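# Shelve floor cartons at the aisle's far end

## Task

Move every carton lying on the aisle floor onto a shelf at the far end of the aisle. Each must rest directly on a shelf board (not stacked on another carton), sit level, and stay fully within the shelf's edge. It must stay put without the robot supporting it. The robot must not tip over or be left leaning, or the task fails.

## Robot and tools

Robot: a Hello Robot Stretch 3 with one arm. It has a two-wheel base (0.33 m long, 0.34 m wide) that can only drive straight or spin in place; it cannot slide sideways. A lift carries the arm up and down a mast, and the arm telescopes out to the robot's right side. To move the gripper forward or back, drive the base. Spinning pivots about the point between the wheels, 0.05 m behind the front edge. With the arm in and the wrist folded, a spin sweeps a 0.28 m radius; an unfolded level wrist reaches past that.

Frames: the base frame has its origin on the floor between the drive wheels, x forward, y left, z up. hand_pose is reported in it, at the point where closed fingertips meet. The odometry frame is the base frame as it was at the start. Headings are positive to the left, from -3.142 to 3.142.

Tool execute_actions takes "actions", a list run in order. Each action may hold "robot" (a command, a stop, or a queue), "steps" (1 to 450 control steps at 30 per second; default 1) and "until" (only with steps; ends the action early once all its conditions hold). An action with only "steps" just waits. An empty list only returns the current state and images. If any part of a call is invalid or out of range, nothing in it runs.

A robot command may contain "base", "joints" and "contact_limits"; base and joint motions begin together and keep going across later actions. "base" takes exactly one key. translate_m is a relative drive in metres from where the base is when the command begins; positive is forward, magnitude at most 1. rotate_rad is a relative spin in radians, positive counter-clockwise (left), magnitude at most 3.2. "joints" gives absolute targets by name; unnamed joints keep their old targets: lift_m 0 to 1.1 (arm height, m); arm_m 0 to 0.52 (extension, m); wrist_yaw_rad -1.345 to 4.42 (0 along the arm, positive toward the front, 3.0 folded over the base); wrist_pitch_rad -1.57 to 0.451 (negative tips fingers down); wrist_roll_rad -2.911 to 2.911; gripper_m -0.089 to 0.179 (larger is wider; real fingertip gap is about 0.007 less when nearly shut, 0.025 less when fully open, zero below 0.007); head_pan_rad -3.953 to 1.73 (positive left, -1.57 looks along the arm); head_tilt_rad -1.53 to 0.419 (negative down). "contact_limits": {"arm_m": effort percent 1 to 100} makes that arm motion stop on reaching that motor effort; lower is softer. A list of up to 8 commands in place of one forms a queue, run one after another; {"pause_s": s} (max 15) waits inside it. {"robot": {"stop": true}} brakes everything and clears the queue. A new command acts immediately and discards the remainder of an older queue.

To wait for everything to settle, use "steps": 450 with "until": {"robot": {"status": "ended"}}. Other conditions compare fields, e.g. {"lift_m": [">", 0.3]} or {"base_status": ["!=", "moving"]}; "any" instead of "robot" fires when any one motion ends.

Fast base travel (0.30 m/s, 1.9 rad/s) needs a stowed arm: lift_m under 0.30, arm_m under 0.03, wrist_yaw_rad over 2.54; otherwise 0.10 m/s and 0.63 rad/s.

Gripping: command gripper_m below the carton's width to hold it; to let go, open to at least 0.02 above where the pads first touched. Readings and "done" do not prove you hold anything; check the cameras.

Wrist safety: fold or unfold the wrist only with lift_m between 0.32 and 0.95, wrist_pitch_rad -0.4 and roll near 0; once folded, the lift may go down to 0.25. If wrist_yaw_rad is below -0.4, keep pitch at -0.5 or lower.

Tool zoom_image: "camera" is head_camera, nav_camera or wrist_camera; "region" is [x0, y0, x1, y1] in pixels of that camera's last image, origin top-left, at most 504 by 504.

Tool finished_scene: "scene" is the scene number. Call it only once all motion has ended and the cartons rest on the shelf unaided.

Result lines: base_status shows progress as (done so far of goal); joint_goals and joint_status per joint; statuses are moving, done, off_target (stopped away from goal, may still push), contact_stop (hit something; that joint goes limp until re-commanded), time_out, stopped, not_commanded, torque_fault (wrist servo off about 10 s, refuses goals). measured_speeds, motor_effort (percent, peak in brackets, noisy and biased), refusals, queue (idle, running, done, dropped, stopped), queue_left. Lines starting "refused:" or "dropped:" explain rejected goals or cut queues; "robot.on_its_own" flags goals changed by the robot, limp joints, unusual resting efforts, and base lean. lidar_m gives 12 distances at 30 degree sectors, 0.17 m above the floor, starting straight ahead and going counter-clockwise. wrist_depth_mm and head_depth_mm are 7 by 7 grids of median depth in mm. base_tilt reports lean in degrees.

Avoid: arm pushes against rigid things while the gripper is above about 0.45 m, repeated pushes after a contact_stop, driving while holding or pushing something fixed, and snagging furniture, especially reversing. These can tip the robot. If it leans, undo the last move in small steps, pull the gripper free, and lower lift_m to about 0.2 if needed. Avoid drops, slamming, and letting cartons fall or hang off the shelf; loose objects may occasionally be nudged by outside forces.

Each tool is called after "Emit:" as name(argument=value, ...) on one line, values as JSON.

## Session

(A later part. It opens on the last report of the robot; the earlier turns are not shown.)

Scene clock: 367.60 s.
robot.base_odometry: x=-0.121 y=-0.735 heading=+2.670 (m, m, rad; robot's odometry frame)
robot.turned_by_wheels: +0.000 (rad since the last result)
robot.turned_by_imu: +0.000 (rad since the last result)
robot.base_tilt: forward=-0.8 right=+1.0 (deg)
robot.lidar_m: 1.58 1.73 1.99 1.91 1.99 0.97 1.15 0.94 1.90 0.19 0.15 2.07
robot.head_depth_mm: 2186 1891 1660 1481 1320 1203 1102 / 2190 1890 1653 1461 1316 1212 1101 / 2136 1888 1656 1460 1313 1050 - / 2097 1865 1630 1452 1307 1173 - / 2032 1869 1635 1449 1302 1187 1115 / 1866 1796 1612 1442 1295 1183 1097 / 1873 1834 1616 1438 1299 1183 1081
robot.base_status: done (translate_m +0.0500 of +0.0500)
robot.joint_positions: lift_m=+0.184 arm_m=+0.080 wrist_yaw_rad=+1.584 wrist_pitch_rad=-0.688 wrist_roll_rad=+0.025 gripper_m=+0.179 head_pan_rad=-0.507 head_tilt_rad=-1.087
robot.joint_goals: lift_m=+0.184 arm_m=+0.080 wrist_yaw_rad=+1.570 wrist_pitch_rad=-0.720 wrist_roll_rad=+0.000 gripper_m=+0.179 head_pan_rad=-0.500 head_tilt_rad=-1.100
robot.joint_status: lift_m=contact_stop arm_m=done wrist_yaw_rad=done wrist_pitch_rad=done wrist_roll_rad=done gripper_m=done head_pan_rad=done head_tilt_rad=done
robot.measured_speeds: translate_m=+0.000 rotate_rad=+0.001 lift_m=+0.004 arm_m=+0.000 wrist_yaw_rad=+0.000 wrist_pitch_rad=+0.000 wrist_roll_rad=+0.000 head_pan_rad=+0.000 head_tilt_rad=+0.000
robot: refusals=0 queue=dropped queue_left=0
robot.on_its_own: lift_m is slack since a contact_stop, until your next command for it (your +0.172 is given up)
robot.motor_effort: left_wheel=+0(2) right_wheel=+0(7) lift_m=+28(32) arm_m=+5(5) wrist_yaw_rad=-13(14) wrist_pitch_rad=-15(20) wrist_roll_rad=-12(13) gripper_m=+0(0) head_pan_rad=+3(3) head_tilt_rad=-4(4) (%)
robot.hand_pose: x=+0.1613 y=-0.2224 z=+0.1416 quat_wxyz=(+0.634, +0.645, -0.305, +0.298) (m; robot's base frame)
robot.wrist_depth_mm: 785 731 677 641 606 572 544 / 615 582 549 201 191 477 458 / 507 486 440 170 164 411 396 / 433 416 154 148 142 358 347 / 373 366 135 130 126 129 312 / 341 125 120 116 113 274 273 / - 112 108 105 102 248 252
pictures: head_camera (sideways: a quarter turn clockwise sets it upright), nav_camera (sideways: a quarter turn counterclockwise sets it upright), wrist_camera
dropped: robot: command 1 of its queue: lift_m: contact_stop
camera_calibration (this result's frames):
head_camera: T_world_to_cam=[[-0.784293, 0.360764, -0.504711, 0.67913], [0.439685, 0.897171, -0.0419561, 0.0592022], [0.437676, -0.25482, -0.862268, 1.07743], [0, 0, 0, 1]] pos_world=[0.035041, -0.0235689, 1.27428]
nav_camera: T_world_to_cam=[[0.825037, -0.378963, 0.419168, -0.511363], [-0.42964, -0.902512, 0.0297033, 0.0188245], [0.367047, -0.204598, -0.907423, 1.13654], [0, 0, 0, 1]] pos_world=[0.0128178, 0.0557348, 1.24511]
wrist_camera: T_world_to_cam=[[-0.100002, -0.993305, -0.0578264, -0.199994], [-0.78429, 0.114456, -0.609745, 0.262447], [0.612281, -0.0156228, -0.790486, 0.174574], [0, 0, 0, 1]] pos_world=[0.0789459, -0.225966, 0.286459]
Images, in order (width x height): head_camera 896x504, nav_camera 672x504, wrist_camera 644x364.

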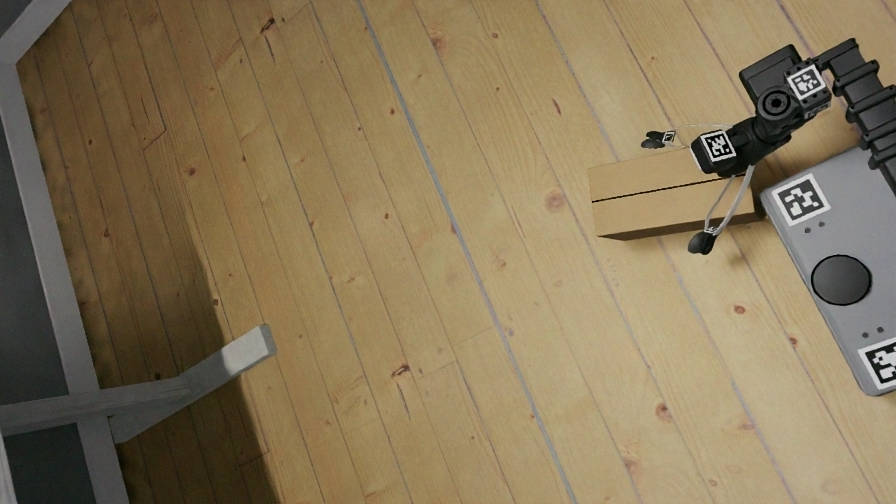

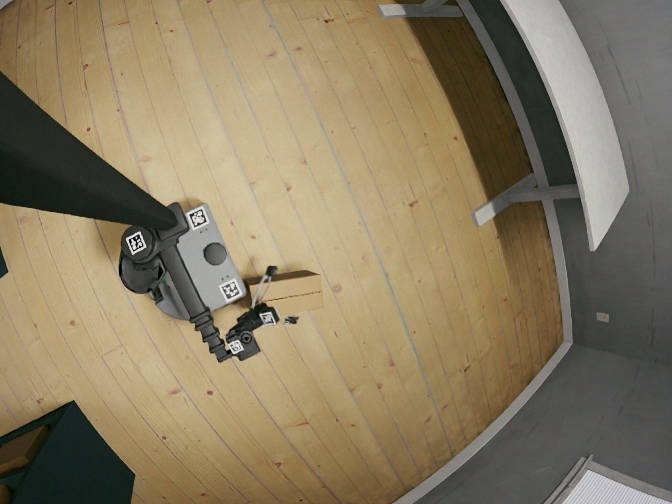

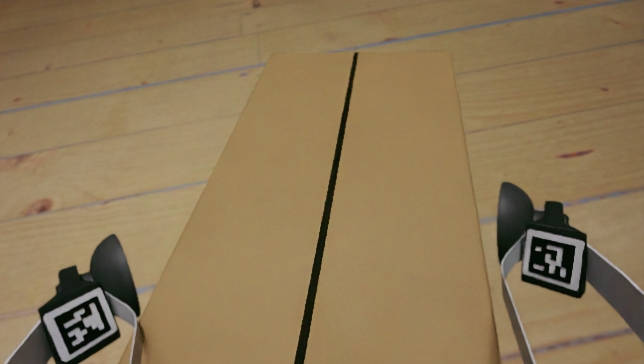

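Emit:
execute_actions(actions=[{"robot":[{"joints":{"lift_m":0.192}},{"joints":{"gripper_m":0.06}},{"pause_s":1},{"joints":{"lift_m":0.75}},{"joints":{"arm_m":0.0,"head_pan_rad":-2.9,"head_tilt_rad":-0.9},"base":{"rotate_rad":0.03}},{"base":{"translate_m":-1.0}}],"steps":450,"until":{"robot":{"status":"ended"}}},{"steps":300,"until":{"robot":{"status":"ended"}}}])

Scene clock: 395.17 s.
robot.base_odometry: x=+0.783 y=-1.163 heading=+2.700 (m, m, rad; robot's odometry frame)
robot.turned_by_wheels: +0.030 (rad since the last result)
robot.turned_by_imu: +0.031 (rad since the last result)
robot.base_tilt: forward=-0.8 right=+1.0 (deg)
robot.lidar_m: 2.56 2.65 0.38 0.37 0.49 0.56 0.90 0.36 0.28 0.25 0.25 2.60
robot.head_depth_mm: 1495 1726 1920 1677 1518 - - / 1537 1770 1966 1665 1509 - - / 1509 1565 1889 1671 1467 1249 - / 716 869 1063 1524 1411 1271 - / 588 638 971 941 1212 1248 - / 471 514 693 666 773 939 1050 / 394 429 451 607 584 - 939
robot.base_status: done (translate_m -1.0000 of -1.0000)
robot.joint_positions: lift_m=+0.750 arm_m=+0.000 wrist_yaw_rad=+1.569 wrist_pitch_rad=-0.738 wrist_roll_rad=+0.005 gripper_m=+0.109 head_pan_rad=-2.893 head_tilt_rad=-0.902
robot.joint_goals: lift_m=+0.750 arm_m=+0.000 wrist_yaw_rad=+1.570 wrist_pitch_rad=-0.720 wrist_roll_rad=+0.000 gripper_m=+0.108 head_pan_rad=-2.900 head_tilt_rad=-0.900
robot.joint_status: lift_m=done arm_m=done wrist_yaw_rad=done wrist_pitch_rad=done wrist_roll_rad=done gripper_m=done head_pan_rad=done head_tilt_rad=done
robot.measured_speeds: translate_m=+0.000 rotate_rad=+0.000 lift_m=+0.000 arm_m=+0.000 wrist_yaw_rad=+0.000 wrist_pitch_rad=+0.000 wrist_roll_rad=+0.000 head_pan_rad=+0.000 head_tilt_rad=+0.000
robot: refusals=0 queue=done queue_left=0
robot.on_its_own: gripper_m is held at +0.108, not at your +0.060, by its stall guard, which is not easing now
robot.motor_effort: left_wheel=-3(8) right_wheel=+5(11) lift_m=+38(39) arm_m=-5(5) wrist_yaw_rad=+0(12) wrist_pitch_rad=+8(27) wrist_roll_rad=-2(14) gripper_m=-25(100) head_pan_rad=-2(35) head_tilt_rad=+0(10) (%)
robot.hand_pose: x=+0.1520 y=-0.1458 z=+0.6983 quat_wxyz=(+0.647, +0.647, -0.288, +0.284) (m; robot's base frame)
robot.wrist_depth_mm: - - - - - - - / - - - - - - - / - - - 246 242 - - / - - - 186 178 - - / - - 161 149 141 - 900 / 927 - 132 125 119 819 823 / 835 116 112 107 102 179 123
pictures: head_camera (sideways: a quarter turn clockwise sets it upright), nav_camera (sideways: a quarter turn counterclockwise sets it upright), wrist_camera
camera_calibration (this result's frames):
head_camera: T_world_to_cam=[[0.714094, 0.248699, -0.654384, 0.864986], [0.286787, -0.956656, -0.0506227, 0.071429], [-0.63861, -0.151519, -0.754466, 0.943844], [0, 0, 0, 1]] pos_world=[-0.0354183, -0.00377778, 1.28175]
nav_camera: T_world_to_cam=[[-0.770741, -0.267074, 0.578472, -0.709147], [-0.299756, 0.953148, 0.0406703, 0.00374588], [-0.562232, -0.142055, -0.814687, 1.02168], [0, 0, 0, 1]] pos_world=[0.0289785, -0.04783, 1.24242]
wrist_camera: T_world_to_cam=[[-0.104218, -0.993847, -0.0375077, -0.106247], [-0.813497, 0.10688, -0.571664, 0.562621], [0.572155, -0.0290653, -0.81963, 0.646004], [0, 0, 0, 1]] pos_world=[0.0770026, -0.146951, 0.847129]
Images, in order (width x height): head_camera 896x504, nav_camera 672x504, wrist_camera 644x364.

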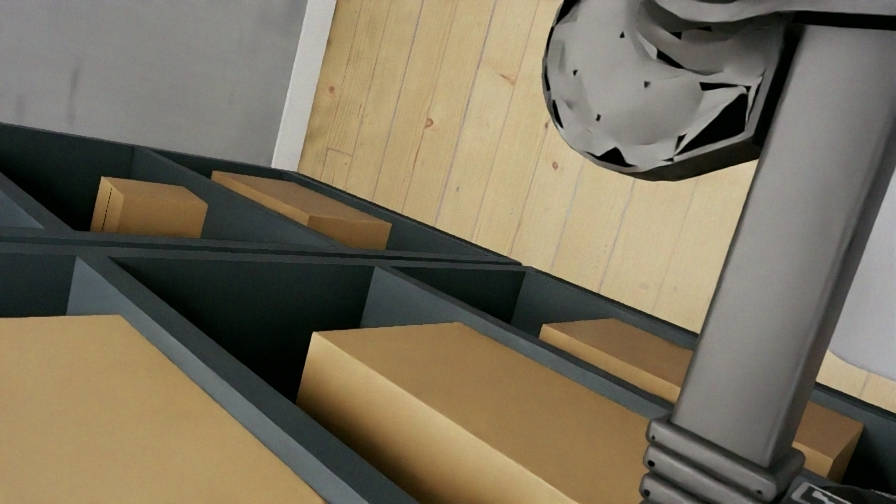

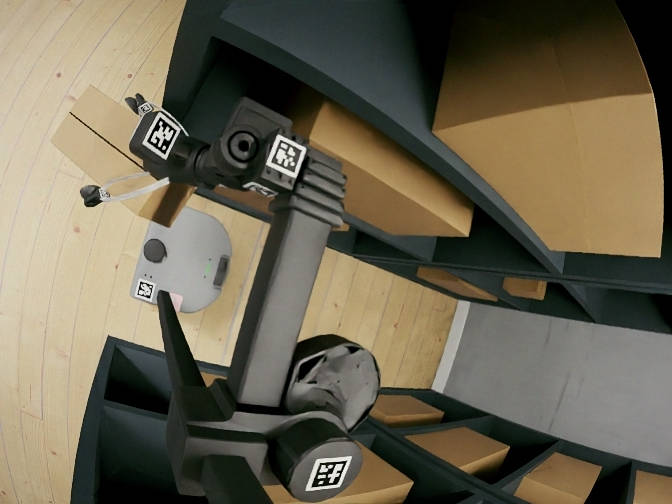

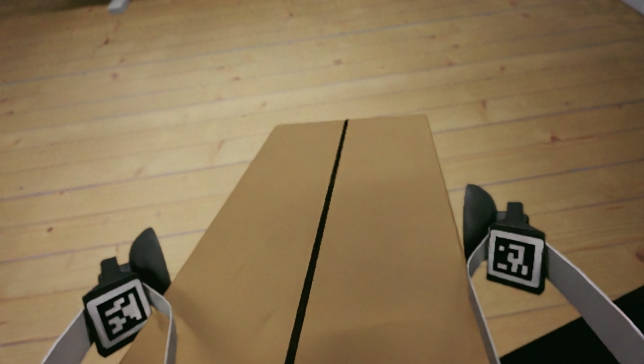

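Emit:
execute_actions(actions=[{"robot":[{"base":{"rotate_rad":-0.1},"joints":{"lift_m":0.79}},{"base":{"translate_m":-0.55}},{"base":{"rotate_rad":0.1}},{"base":{"translate_m":-0.76},"joints":{"head_pan_rad":-1.5}},{"joints":{"wrist_yaw_rad":0.8}}],"steps":450,"until":{"robot":{"status":"ended"}}},{"steps":300,"until":{"robot":{"status":"ended"}}}])

Scene clock: 421.50 s.
robot.base_odometry: x=+1.941 y=-1.771 heading=+2.700 (m, m, rad; robot's odometry frame)
robot.turned_by_wheels: +0.000 (rad since the last result)
robot.turned_by_imu: +0.002 (rad since the last result)
robot.base_tilt: forward=-0.8 right=+1.0 (deg)
robot.lidar_m: 1.22 0.55 0.36 0.35 0.37 0.46 0.45 0.41 0.31 0.30 0.31 0.52
robot.head_depth_mm: 608 577 461 384 845 - - / 616 573 457 389 672 - 1066 / 624 566 454 387 636 - 1086 / 631 563 450 394 851 - 1082 / 641 558 448 393 617 481 536 / 641 552 444 399 592 532 1088 / 647 548 441 398 803 1101 1091
robot.base_status: done (translate_m -0.7600 of -0.7600)
robot.joint_positions: lift_m=+0.790 arm_m=+0.000 wrist_yaw_rad=+0.803 wrist_pitch_rad=-0.736 wrist_roll_rad=-0.005 gripper_m=+0.109 head_pan_rad=-1.507 head_tilt_rad=-0.901
robot.joint_goals: lift_m=+0.790 arm_m=+0.000 wrist_yaw_rad=+0.800 wrist_pitch_rad=-0.720 wrist_roll_rad=+0.000 gripper_m=+0.108 head_pan_rad=-1.500 head_tilt_rad=-0.900
robot.joint_status: lift_m=done arm_m=done wrist_yaw_rad=done wrist_pitch_rad=done wrist_roll_rad=done gripper_m=done head_pan_rad=done head_tilt_rad=done
robot.measured_speeds: translate_m=+0.000 rotate_rad=+0.000 lift_m=+0.000 arm_m=+0.000 wrist_yaw_rad=+0.000 wrist_pitch_rad=+0.000 wrist_roll_rad=+0.000 head_pan_rad=+0.000 head_tilt_rad=+0.000
robot: refusals=0 queue=done queue_left=0
robot.on_its_own: gripper_m is held at +0.108, not at your +0.060, by its stall guard, which is not easing now
robot.motor_effort: left_wheel=-4(9) right_wheel=+6(32) lift_m=+38(38) arm_m=+2(5) wrist_yaw_rad=-3(46) wrist_pitch_rad=+7(16) wrist_roll_rad=+2(9) gripper_m=-20(32) head_pan_rad=+3(36) head_tilt_rad=+0(1) (%)
robot.hand_pose: x=+0.1034 y=-0.2655 z=+0.7386 quat_wxyz=(+0.708, +0.492, -0.506, +0.024) (m; robot's base frame)
robot.wrist_depth_mm: 315 362 454 607 563 469 405 / 615 387 496 581 570 516 438 / - 436 502 215 214 486 463 / - 883 197 176 171 435 248 / - - 156 149 143 - 193 / 976 - 133 128 125 225 172 / 882 121 116 114 111 195 164
pictures: head_camera (sideways: a quarter turn clockwise sets it upright), nav_camera (sideways: a quarter turn counterclockwise sets it upright), wrist_camera
camera_calibration (this result's frames):
head_camera: T_world_to_cam=[[-0.113118, 0.747184, -0.65492, 0.870731], [0.993081, 0.105947, -0.0506529, 0.06716], [0.0315398, -0.656119, -0.753998, 0.939148], [0, 0, 0, 1]] pos_world=[0.00217974, -0.0415194, 1.28178]
nav_camera: T_world_to_cam=[[0.120767, -0.806297, 0.579051, -0.715339], [-0.992018, -0.119347, 0.0407101, 0.00791683], [0.0362839, -0.579346, -0.814274, 1.0175], [0, 0, 0, 1]] pos_world=[0.0573241, 0.0136509, 1.24242]
wrist_camera: T_world_to_cam=[[-0.760238, -0.648912, -0.0308364, -0.0743126], [-0.518263, 0.634427, -0.573503, 0.669837], [0.391717, -0.420017, -0.818623, 0.617427], [0, 0, 0, 1]] pos_world=[0.0487999, -0.213855, 0.887302]
Images, in order (width x height): head_camera 896x504, nav_camera 672x504, wrist_camera 644x364.

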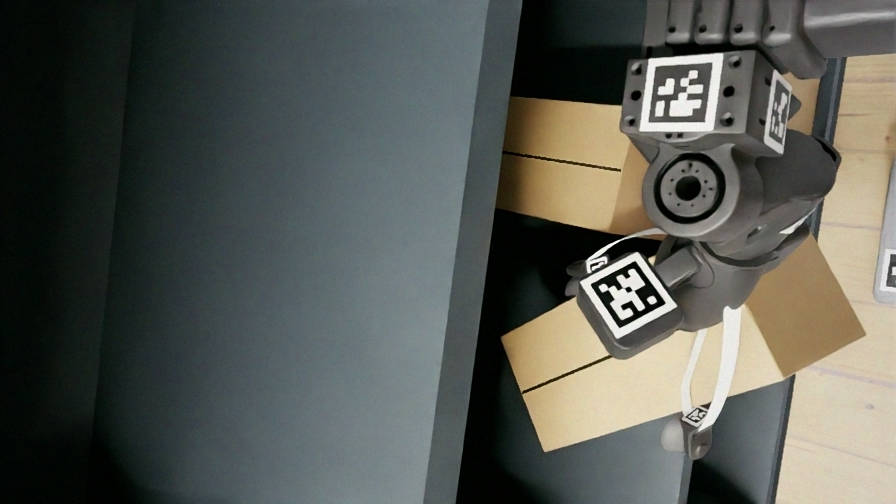

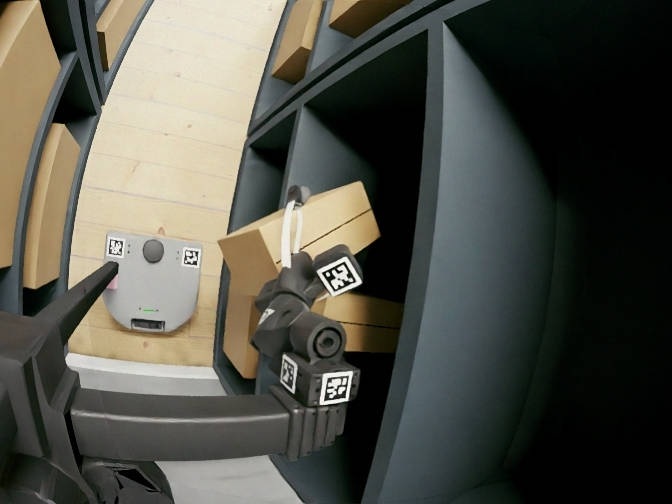

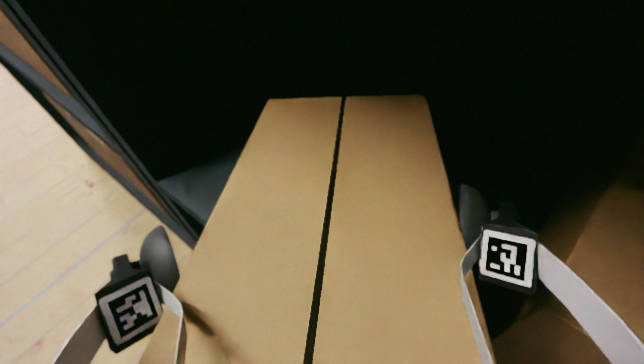

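Good, plenty of room. Drive forward while finishing the swing, then place and push.

Emit:
execute_actions(actions=[{"robot":[{"base":{"translate_m":0.2},"joints":{"wrist_yaw_rad":0.0}},{"joints":{"arm_m":0.07}}],"steps":300,"until":{"robot":{"status":"ended"}}},{"robot":{"joints":{"lift_m":0.71}},"steps":200,"until":{"robot":{"status":"ended"}}},{"robot":[{"joints":{"gripper_m":0.179}},{"pause_s":0.5},{"joints":{"lift_m":0.75}},{"joints":{"arm_m":0.0}},{"joints":{"wrist_pitch_rad":-1.4}},{"joints":{"gripper_m":0.0,"lift_m":0.73}}],"steps":450,"until":{"robot":{"status":"ended"}}}])

Scene clock: 437.57 s.
robot.base_odometry: x=+1.760 y=-1.685 heading=+2.700 (m, m, rad; robot's odometry frame)
robot.turned_by_wheels: +0.000 (rad since the last result)
robot.turned_by_imu: -0.002 (rad since the last result)
robot.base_tilt: forward=-0.8 right=+1.0 (deg)
robot.lidar_m: 1.20 0.46 0.36 0.35 0.36 0.67 0.65 0.42 0.31 0.38 0.37 0.41
robot.head_depth_mm: 610 577 460 385 805 752 - / 617 573 457 389 839 766 - / 627 567 454 389 637 592 - / 636 562 450 395 633 697 1099 / 643 556 448 394 830 767 1093 / 626 551 445 400 809 874 1090 / 502 513 441 400 641 822 1098
robot.base_status: done (translate_m +0.2000 of +0.2000)
robot.joint_positions: lift_m=+0.730 arm_m=+0.000 wrist_yaw_rad=-0.001 wrist_pitch_rad=-1.397 wrist_roll_rad=+0.004 gripper_m=+0.000 head_pan_rad=-1.507 head_tilt_rad=-0.901
robot.joint_goals: lift_m=+0.730 arm_m=+0.000 wrist_yaw_rad=+0.000 wrist_pitch_rad=-1.400 wrist_roll_rad=+0.000 gripper_m=+0.000 head_pan_rad=-1.500 head_tilt_rad=-0.900
robot.joint_status: lift_m=done arm_m=done wrist_yaw_rad=done wrist_pitch_rad=done wrist_roll_rad=done gripper_m=done head_pan_rad=done head_tilt_rad=done
robot.measured_speeds: translate_m=+0.000 rotate_rad=+0.000 lift_m=+0.000 arm_m=+0.000 wrist_yaw_rad=+0.000 wrist_pitch_rad=+0.000 wrist_roll_rad=+0.000 head_pan_rad=+0.000 head_tilt_rad=+0.000
robot: refusals=0 queue=done queue_left=0
robot.motor_effort: left_wheel=-3(4) right_wheel=+4(13) lift_m=+30(41) arm_m=-5(6) wrist_yaw_rad=+1(7) wrist_pitch_rad=-2(30) wrist_roll_rad=-2(4) gripper_m=-3(100) head_pan_rad=+2(3) head_tilt_rad=+0(0) (%)
robot.hand_pose: x=-0.0217 y=-0.1658 z=+0.6123 quat_wxyz=(+0.540, +0.454, -0.542, -0.456) (m; robot's base frame)
robot.wrist_depth_mm: 242 179 162 157 247 250 251 / 241 243 245 241 436 442 565 / 330 478 699 705 725 799 697 / 696 767 772 797 790 795 720 / 781 770 779 - - 795 737 / 764 773 778 - - 790 764 / 766 774 775 771 - 791 793
pictures: head_camera (sideways: a quarter turn clockwise sets it upright), nav_camera (sideways: a quarter turn counterclockwise sets it upright), wrist_camera
replaced: robot.lift_m: its motion had ended contact_stop
camera_calibration (this result's frames):
head_camera: T_world_to_cam=[[-0.113224, 0.747132, -0.654961, 0.870784], [0.993066, 0.106088, -0.0506552, 0.0671631], [0.0316371, -0.656154, -0.753963, 0.939101], [0, 0, 0, 1]] pos_world=[0.0021858, -0.041521, 1.28178]
nav_camera: T_world_to_cam=[[0.120881, -0.806248, 0.579095, -0.715397], [-0.992, -0.119488, 0.0407131, 0.00791281], [0.0363702, -0.579384, -0.814243, 1.01745], [0, 0, 0, 1]] pos_world=[0.0573224, 0.0136551, 1.24242]
wrist_camera: T_world_to_cam=[[-0.993927, 0.104797, 0.0335698, -0.0281237], [0.106305, 0.993232, 0.0468012, 0.162447], [-0.0284379, 0.0500856, -0.99834, 0.78382], [0, 0, 0, 1]] pos_world=[-0.0229315, -0.197658, 0.77586]
Images, in order (width x height): head_camera 896x504, nav_camera 672x504, wrist_camera 644x364.

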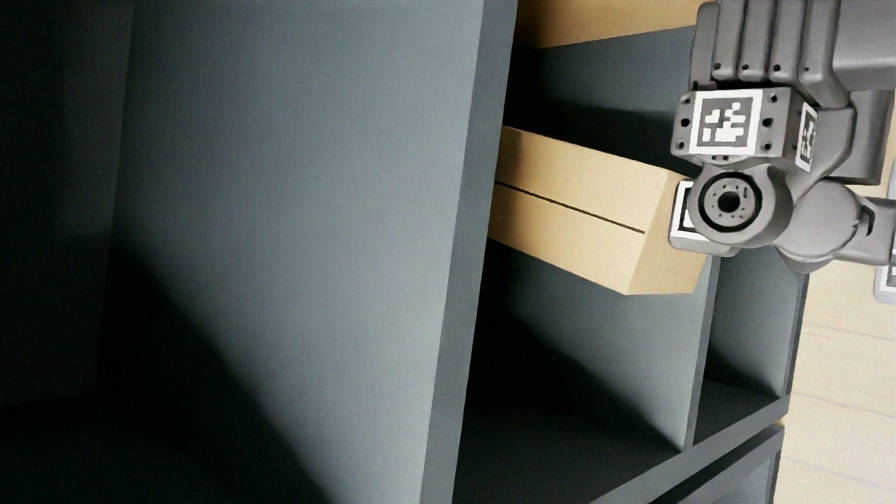

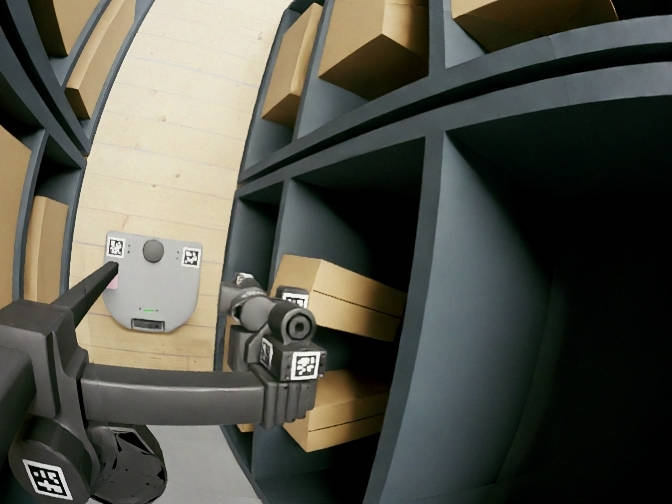

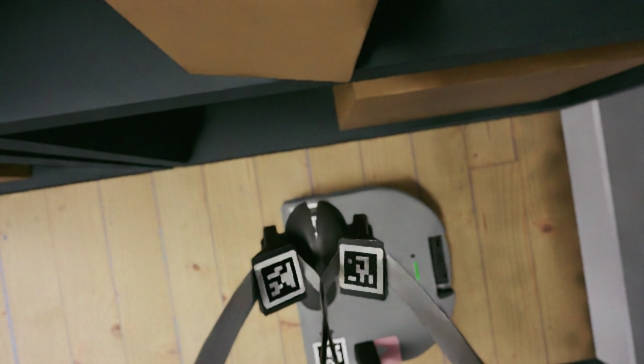

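Emit:
execute_actions(actions=[{"robot":[{"joints":{"wrist_pitch_rad":-1.15,"lift_m":0.71}},{"joints":{"arm_m":0.115},"contact_limits":{"arm_m":40}},{"joints":{"arm_m":0.0}},{"joints":{"wrist_pitch_rad":-1.45,"head_tilt_rad":-1.2}}],"steps":450,"until":{"robot":{"status":"ended"}}}])

Scene clock: 446.33 s.
robot.base_odometry: x=+1.760 y=-1.685 heading=+2.700 (m, m, rad; robot's odometry frame)
robot.turned_by_wheels: +0.000 (rad since the last result)
robot.turned_by_imu: -0.001 (rad since the last result)
robot.base_tilt: forward=-0.8 right=+1.0 (deg)
robot.lidar_m: 1.21 0.46 0.36 0.35 0.36 0.67 0.65 0.42 0.31 0.38 0.37 0.41
robot.head_depth_mm: 414 370 808 799 - - - / 413 369 859 814 - - - / 410 368 657 788 - - - / 409 366 672 792 1218 - - / 407 369 870 801 1232 1182 1095 / 405 369 823 797 1219 1173 1091 / 404 372 594 725 1229 1164 1088
robot.base_status: done (translate_m +0.2000 of +0.2000)
robot.joint_positions: lift_m=+0.710 arm_m=+0.000 wrist_yaw_rad=-0.001 wrist_pitch_rad=-1.446 wrist_roll_rad=+0.004 gripper_m=+0.000 head_pan_rad=-1.507 head_tilt_rad=-1.185
robot.joint_goals: lift_m=+0.710 arm_m=+0.000 wrist_yaw_rad=+0.000 wrist_pitch_rad=-1.450 wrist_roll_rad=+0.000 gripper_m=+0.000 head_pan_rad=-1.500 head_tilt_rad=-1.200
robot.joint_status: lift_m=done arm_m=done wrist_yaw_rad=done wrist_pitch_rad=done wrist_roll_rad=done gripper_m=done head_pan_rad=done head_tilt_rad=done
robot.measured_speeds: translate_m=+0.000 rotate_rad=+0.000 lift_m=+0.000 arm_m=+0.000 wrist_yaw_rad=+0.000 wrist_pitch_rad=+0.000 wrist_roll_rad=+0.000 head_pan_rad=+0.000 head_tilt_rad=+0.000
robot: refusals=0 queue=done queue_left=0
robot.motor_effort: left_wheel=-3(3) right_wheel=+4(4) lift_m=+29(30) arm_m=-5(6) wrist_yaw_rad=+1(1) wrist_pitch_rad=-2(5) wrist_roll_rad=-2(2) gripper_m=-3(3) head_pan_rad=+3(2) head_tilt_rad=-5(19) (%)
robot.hand_pose: x=-0.0216 y=-0.1532 z=+0.5916 quat_wxyz=(+0.529, +0.467, -0.531, -0.469) (m; robot's base frame)
robot.wrist_depth_mm: 214 216 217 219 222 250 411 / 217 240 668 678 476 593 640 / 391 558 668 754 758 768 693 / 734 746 755 761 775 771 714 / 742 749 748 - - 779 737 / 763 750 759 - - 782 751 / 765 775 764 781 789 790 748
pictures: head_camera (sideways: a quarter turn clockwise sets it upright), nav_camera (sideways: a quarter turn counterclockwise sets it upright), wrist_camera
camera_calibration (this result's frames):
head_camera: T_world_to_cam=[[-0.123029, 0.900043, -0.418076, 0.562247], [0.992266, 0.118559, -0.036763, 0.0490655], [0.0164782, -0.419365, -0.907668, 1.13899], [0, 0, 0, 1]] pos_world=[0.00171802, -0.0342096, 1.27069]
nav_camera: T_world_to_cam=[[0.129178, -0.935596, 0.328593, -0.389153], [-0.991413, -0.128646, 0.0234562, 0.0303878], [0.0203268, -0.328802, -0.94418, 1.18639], [0, 0, 0, 1]] pos_world=[0.0562812, 0.0299064, 1.24733]
wrist_camera: T_world_to_cam=[[-0.993941, 0.102909, 0.0386224, -0.0320121], [0.106181, 0.989765, 0.0953443, 0.12167], [-0.0284153, 0.0988676, -0.994695, 0.767847], [0, 0, 0, 1]] pos_world=[-0.0229186, -0.193046, 0.75341]
Images, in order (width x height): head_camera 896x504, nav_camera 672x504, wrist_camera 644x364.

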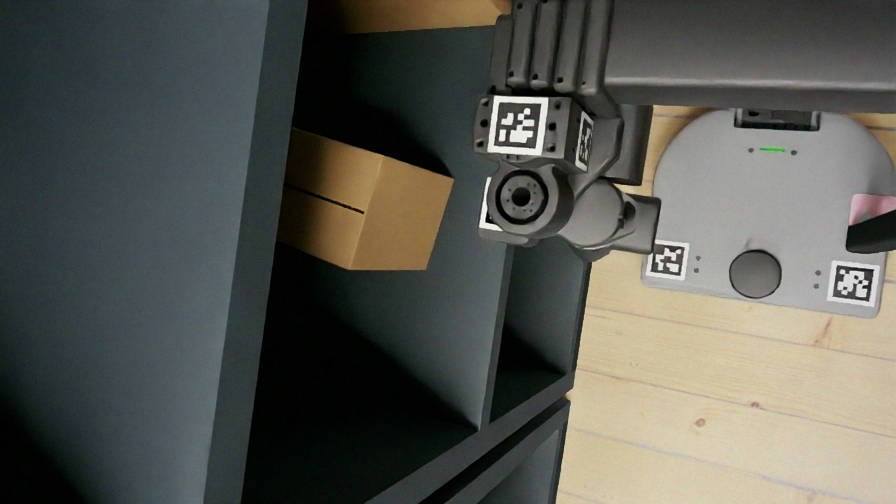

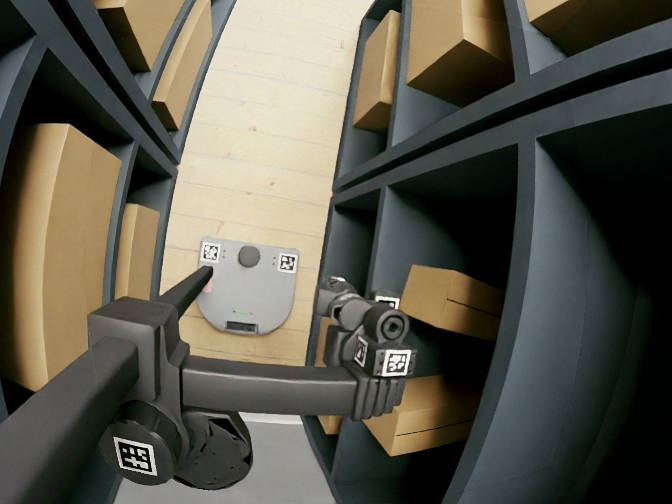

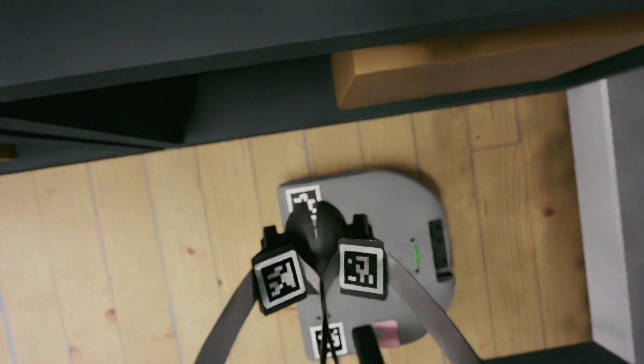

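Emit:
execute_actions(actions=[{"robot":[{"base":{"translate_m":-0.22}},{"joints":{"wrist_pitch_rad":-1.15}},{"joints":{"arm_m":0.115},"contact_limits":{"arm_m":40}},{"joints":{"arm_m":0.0}},{"joints":{"wrist_pitch_rad":-1.45},"base":{"translate_m":0.1}}],"steps":450,"until":{"robot":{"status":"ended"}}}])

Scene clock: 459.30 s.
robot.base_odometry: x=+1.869 y=-1.737 heading=+2.700 (m, m, rad; robot's odometry frame)
robot.turned_by_wheels: +0.000 (rad since the last result)
robot.turned_by_imu: -0.001 (rad since the last result)
robot.base_tilt: forward=-0.9 right=+1.0 (deg)
robot.lidar_m: 1.32 0.49 0.36 0.35 0.36 0.55 0.53 0.42 0.31 0.30 0.50 0.45
robot.head_depth_mm: 414 371 641 713 - - - / 412 369 756 791 - - - / 410 368 856 812 - - - / 408 366 680 798 1220 - - / 407 367 663 789 1226 1179 1097 / 405 368 863 806 1228 1170 1095 / 403 370 843 809 1231 1172 1086
robot.base_status: done (translate_m +0.1000 of +0.1000)
robot.joint_positions: lift_m=+0.710 arm_m=+0.000 wrist_yaw_rad=-0.001 wrist_pitch_rad=-1.446 wrist_roll_rad=+0.003 gripper_m=+0.000 head_pan_rad=-1.507 head_tilt_rad=-1.185
robot.joint_goals: lift_m=+0.710 arm_m=+0.000 wrist_yaw_rad=+0.000 wrist_pitch_rad=-1.450 wrist_roll_rad=+0.000 gripper_m=+0.000 head_pan_rad=-1.500 head_tilt_rad=-1.200
robot.joint_status: lift_m=done arm_m=done wrist_yaw_rad=done wrist_pitch_rad=done wrist_roll_rad=done gripper_m=done head_pan_rad=done head_tilt_rad=done
robot.measured_speeds: translate_m=+0.000 rotate_rad=+0.000 lift_m=+0.000 arm_m=+0.000 wrist_yaw_rad=+0.000 wrist_pitch_rad=+0.000 wrist_roll_rad=+0.000 head_pan_rad=+0.000 head_tilt_rad=+0.000
robot: refusals=0 queue=done queue_left=0
robot.motor_effort: left_wheel=-3(7) right_wheel=+4(9) lift_m=+29(30) arm_m=-5(5) wrist_yaw_rad=+1(1) wrist_pitch_rad=-2(5) wrist_roll_rad=-2(2) gripper_m=-3(3) head_pan_rad=+2(3) head_tilt_rad=-5(5) (%)
robot.hand_pose: x=-0.0216 y=-0.1532 z=+0.5916 quat_wxyz=(+0.529, +0.467, -0.531, -0.469) (m; robot's base frame)
robot.wrist_depth_mm: 213 216 218 219 221 243 409 / 216 235 659 407 465 604 535 / 495 673 668 746 767 773 575 / 736 742 759 766 772 770 588 / 756 754 762 - - 783 609 / 750 764 770 - - 792 634 / 759 763 778 777 793 784 646
pictures: head_camera (sideways: a quarter turn clockwise sets it upright), nav_camera (sideways: a quarter turn counterclockwise sets it upright), wrist_camera
camera_calibration (this result's frames):
head_camera: T_world_to_cam=[[-0.123121, 0.900191, -0.417729, 0.561796], [0.992255, 0.118663, -0.036742, 0.0490383], [0.0164941, -0.419018, -0.907828, 1.1392], [0, 0, 0, 1]] pos_world=[0.00172037, -0.0341981, 1.27068]
nav_camera: T_world_to_cam=[[0.129271, -0.935709, 0.328233, -0.388685], [-0.991401, -0.128745, 0.0234313, 0.0304201], [0.0203336, -0.32844, -0.944306, 1.18655], [0, 0, 0, 1]] pos_world=[0.0562772, 0.0299317, 1.24734]
wrist_camera: T_world_to_cam=[[-0.993951, 0.102797, 0.0386459, -0.032046], [0.106075, 0.989767, 0.0954451, 0.121583], [-0.028439, 0.0989671, -0.994684, 0.767852], [0, 0, 0, 1]] pos_world=[-0.0229121, -0.193037, 0.753405]
Images, in order (width x height): head_camera 896x504, nav_camera 672x504, wrist_camera 644x364.

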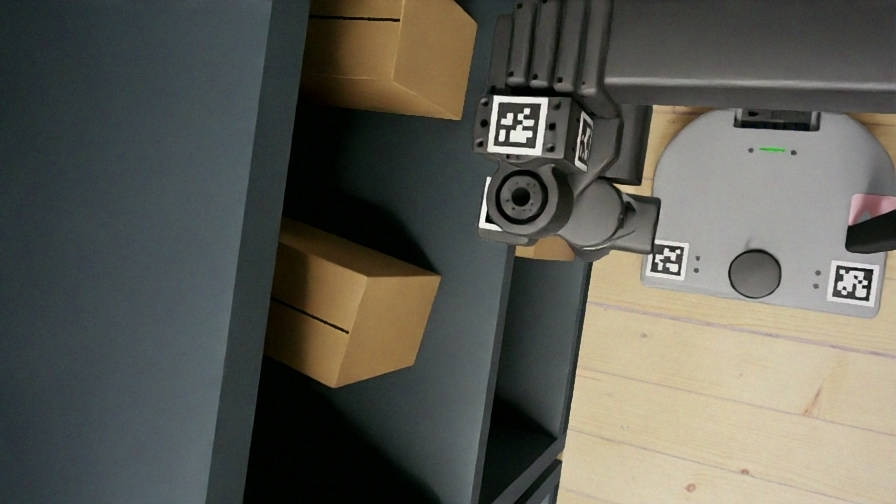

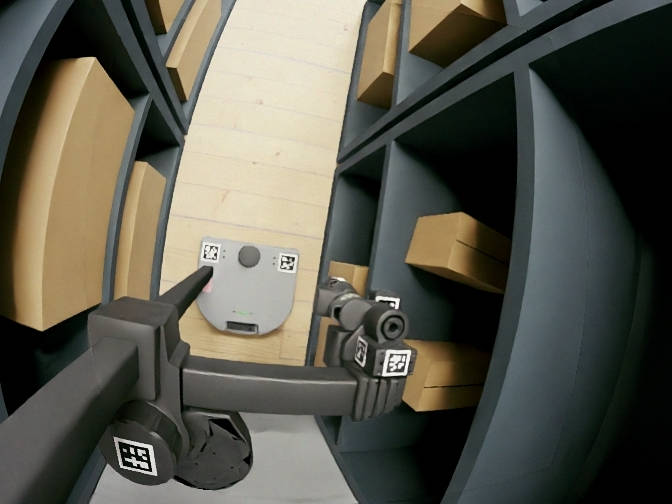

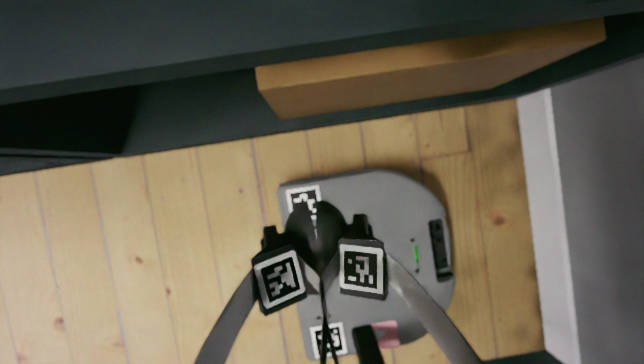

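Both are inside.

Emit:
finished_scene(scene=1)

The scene is finished: the task was done.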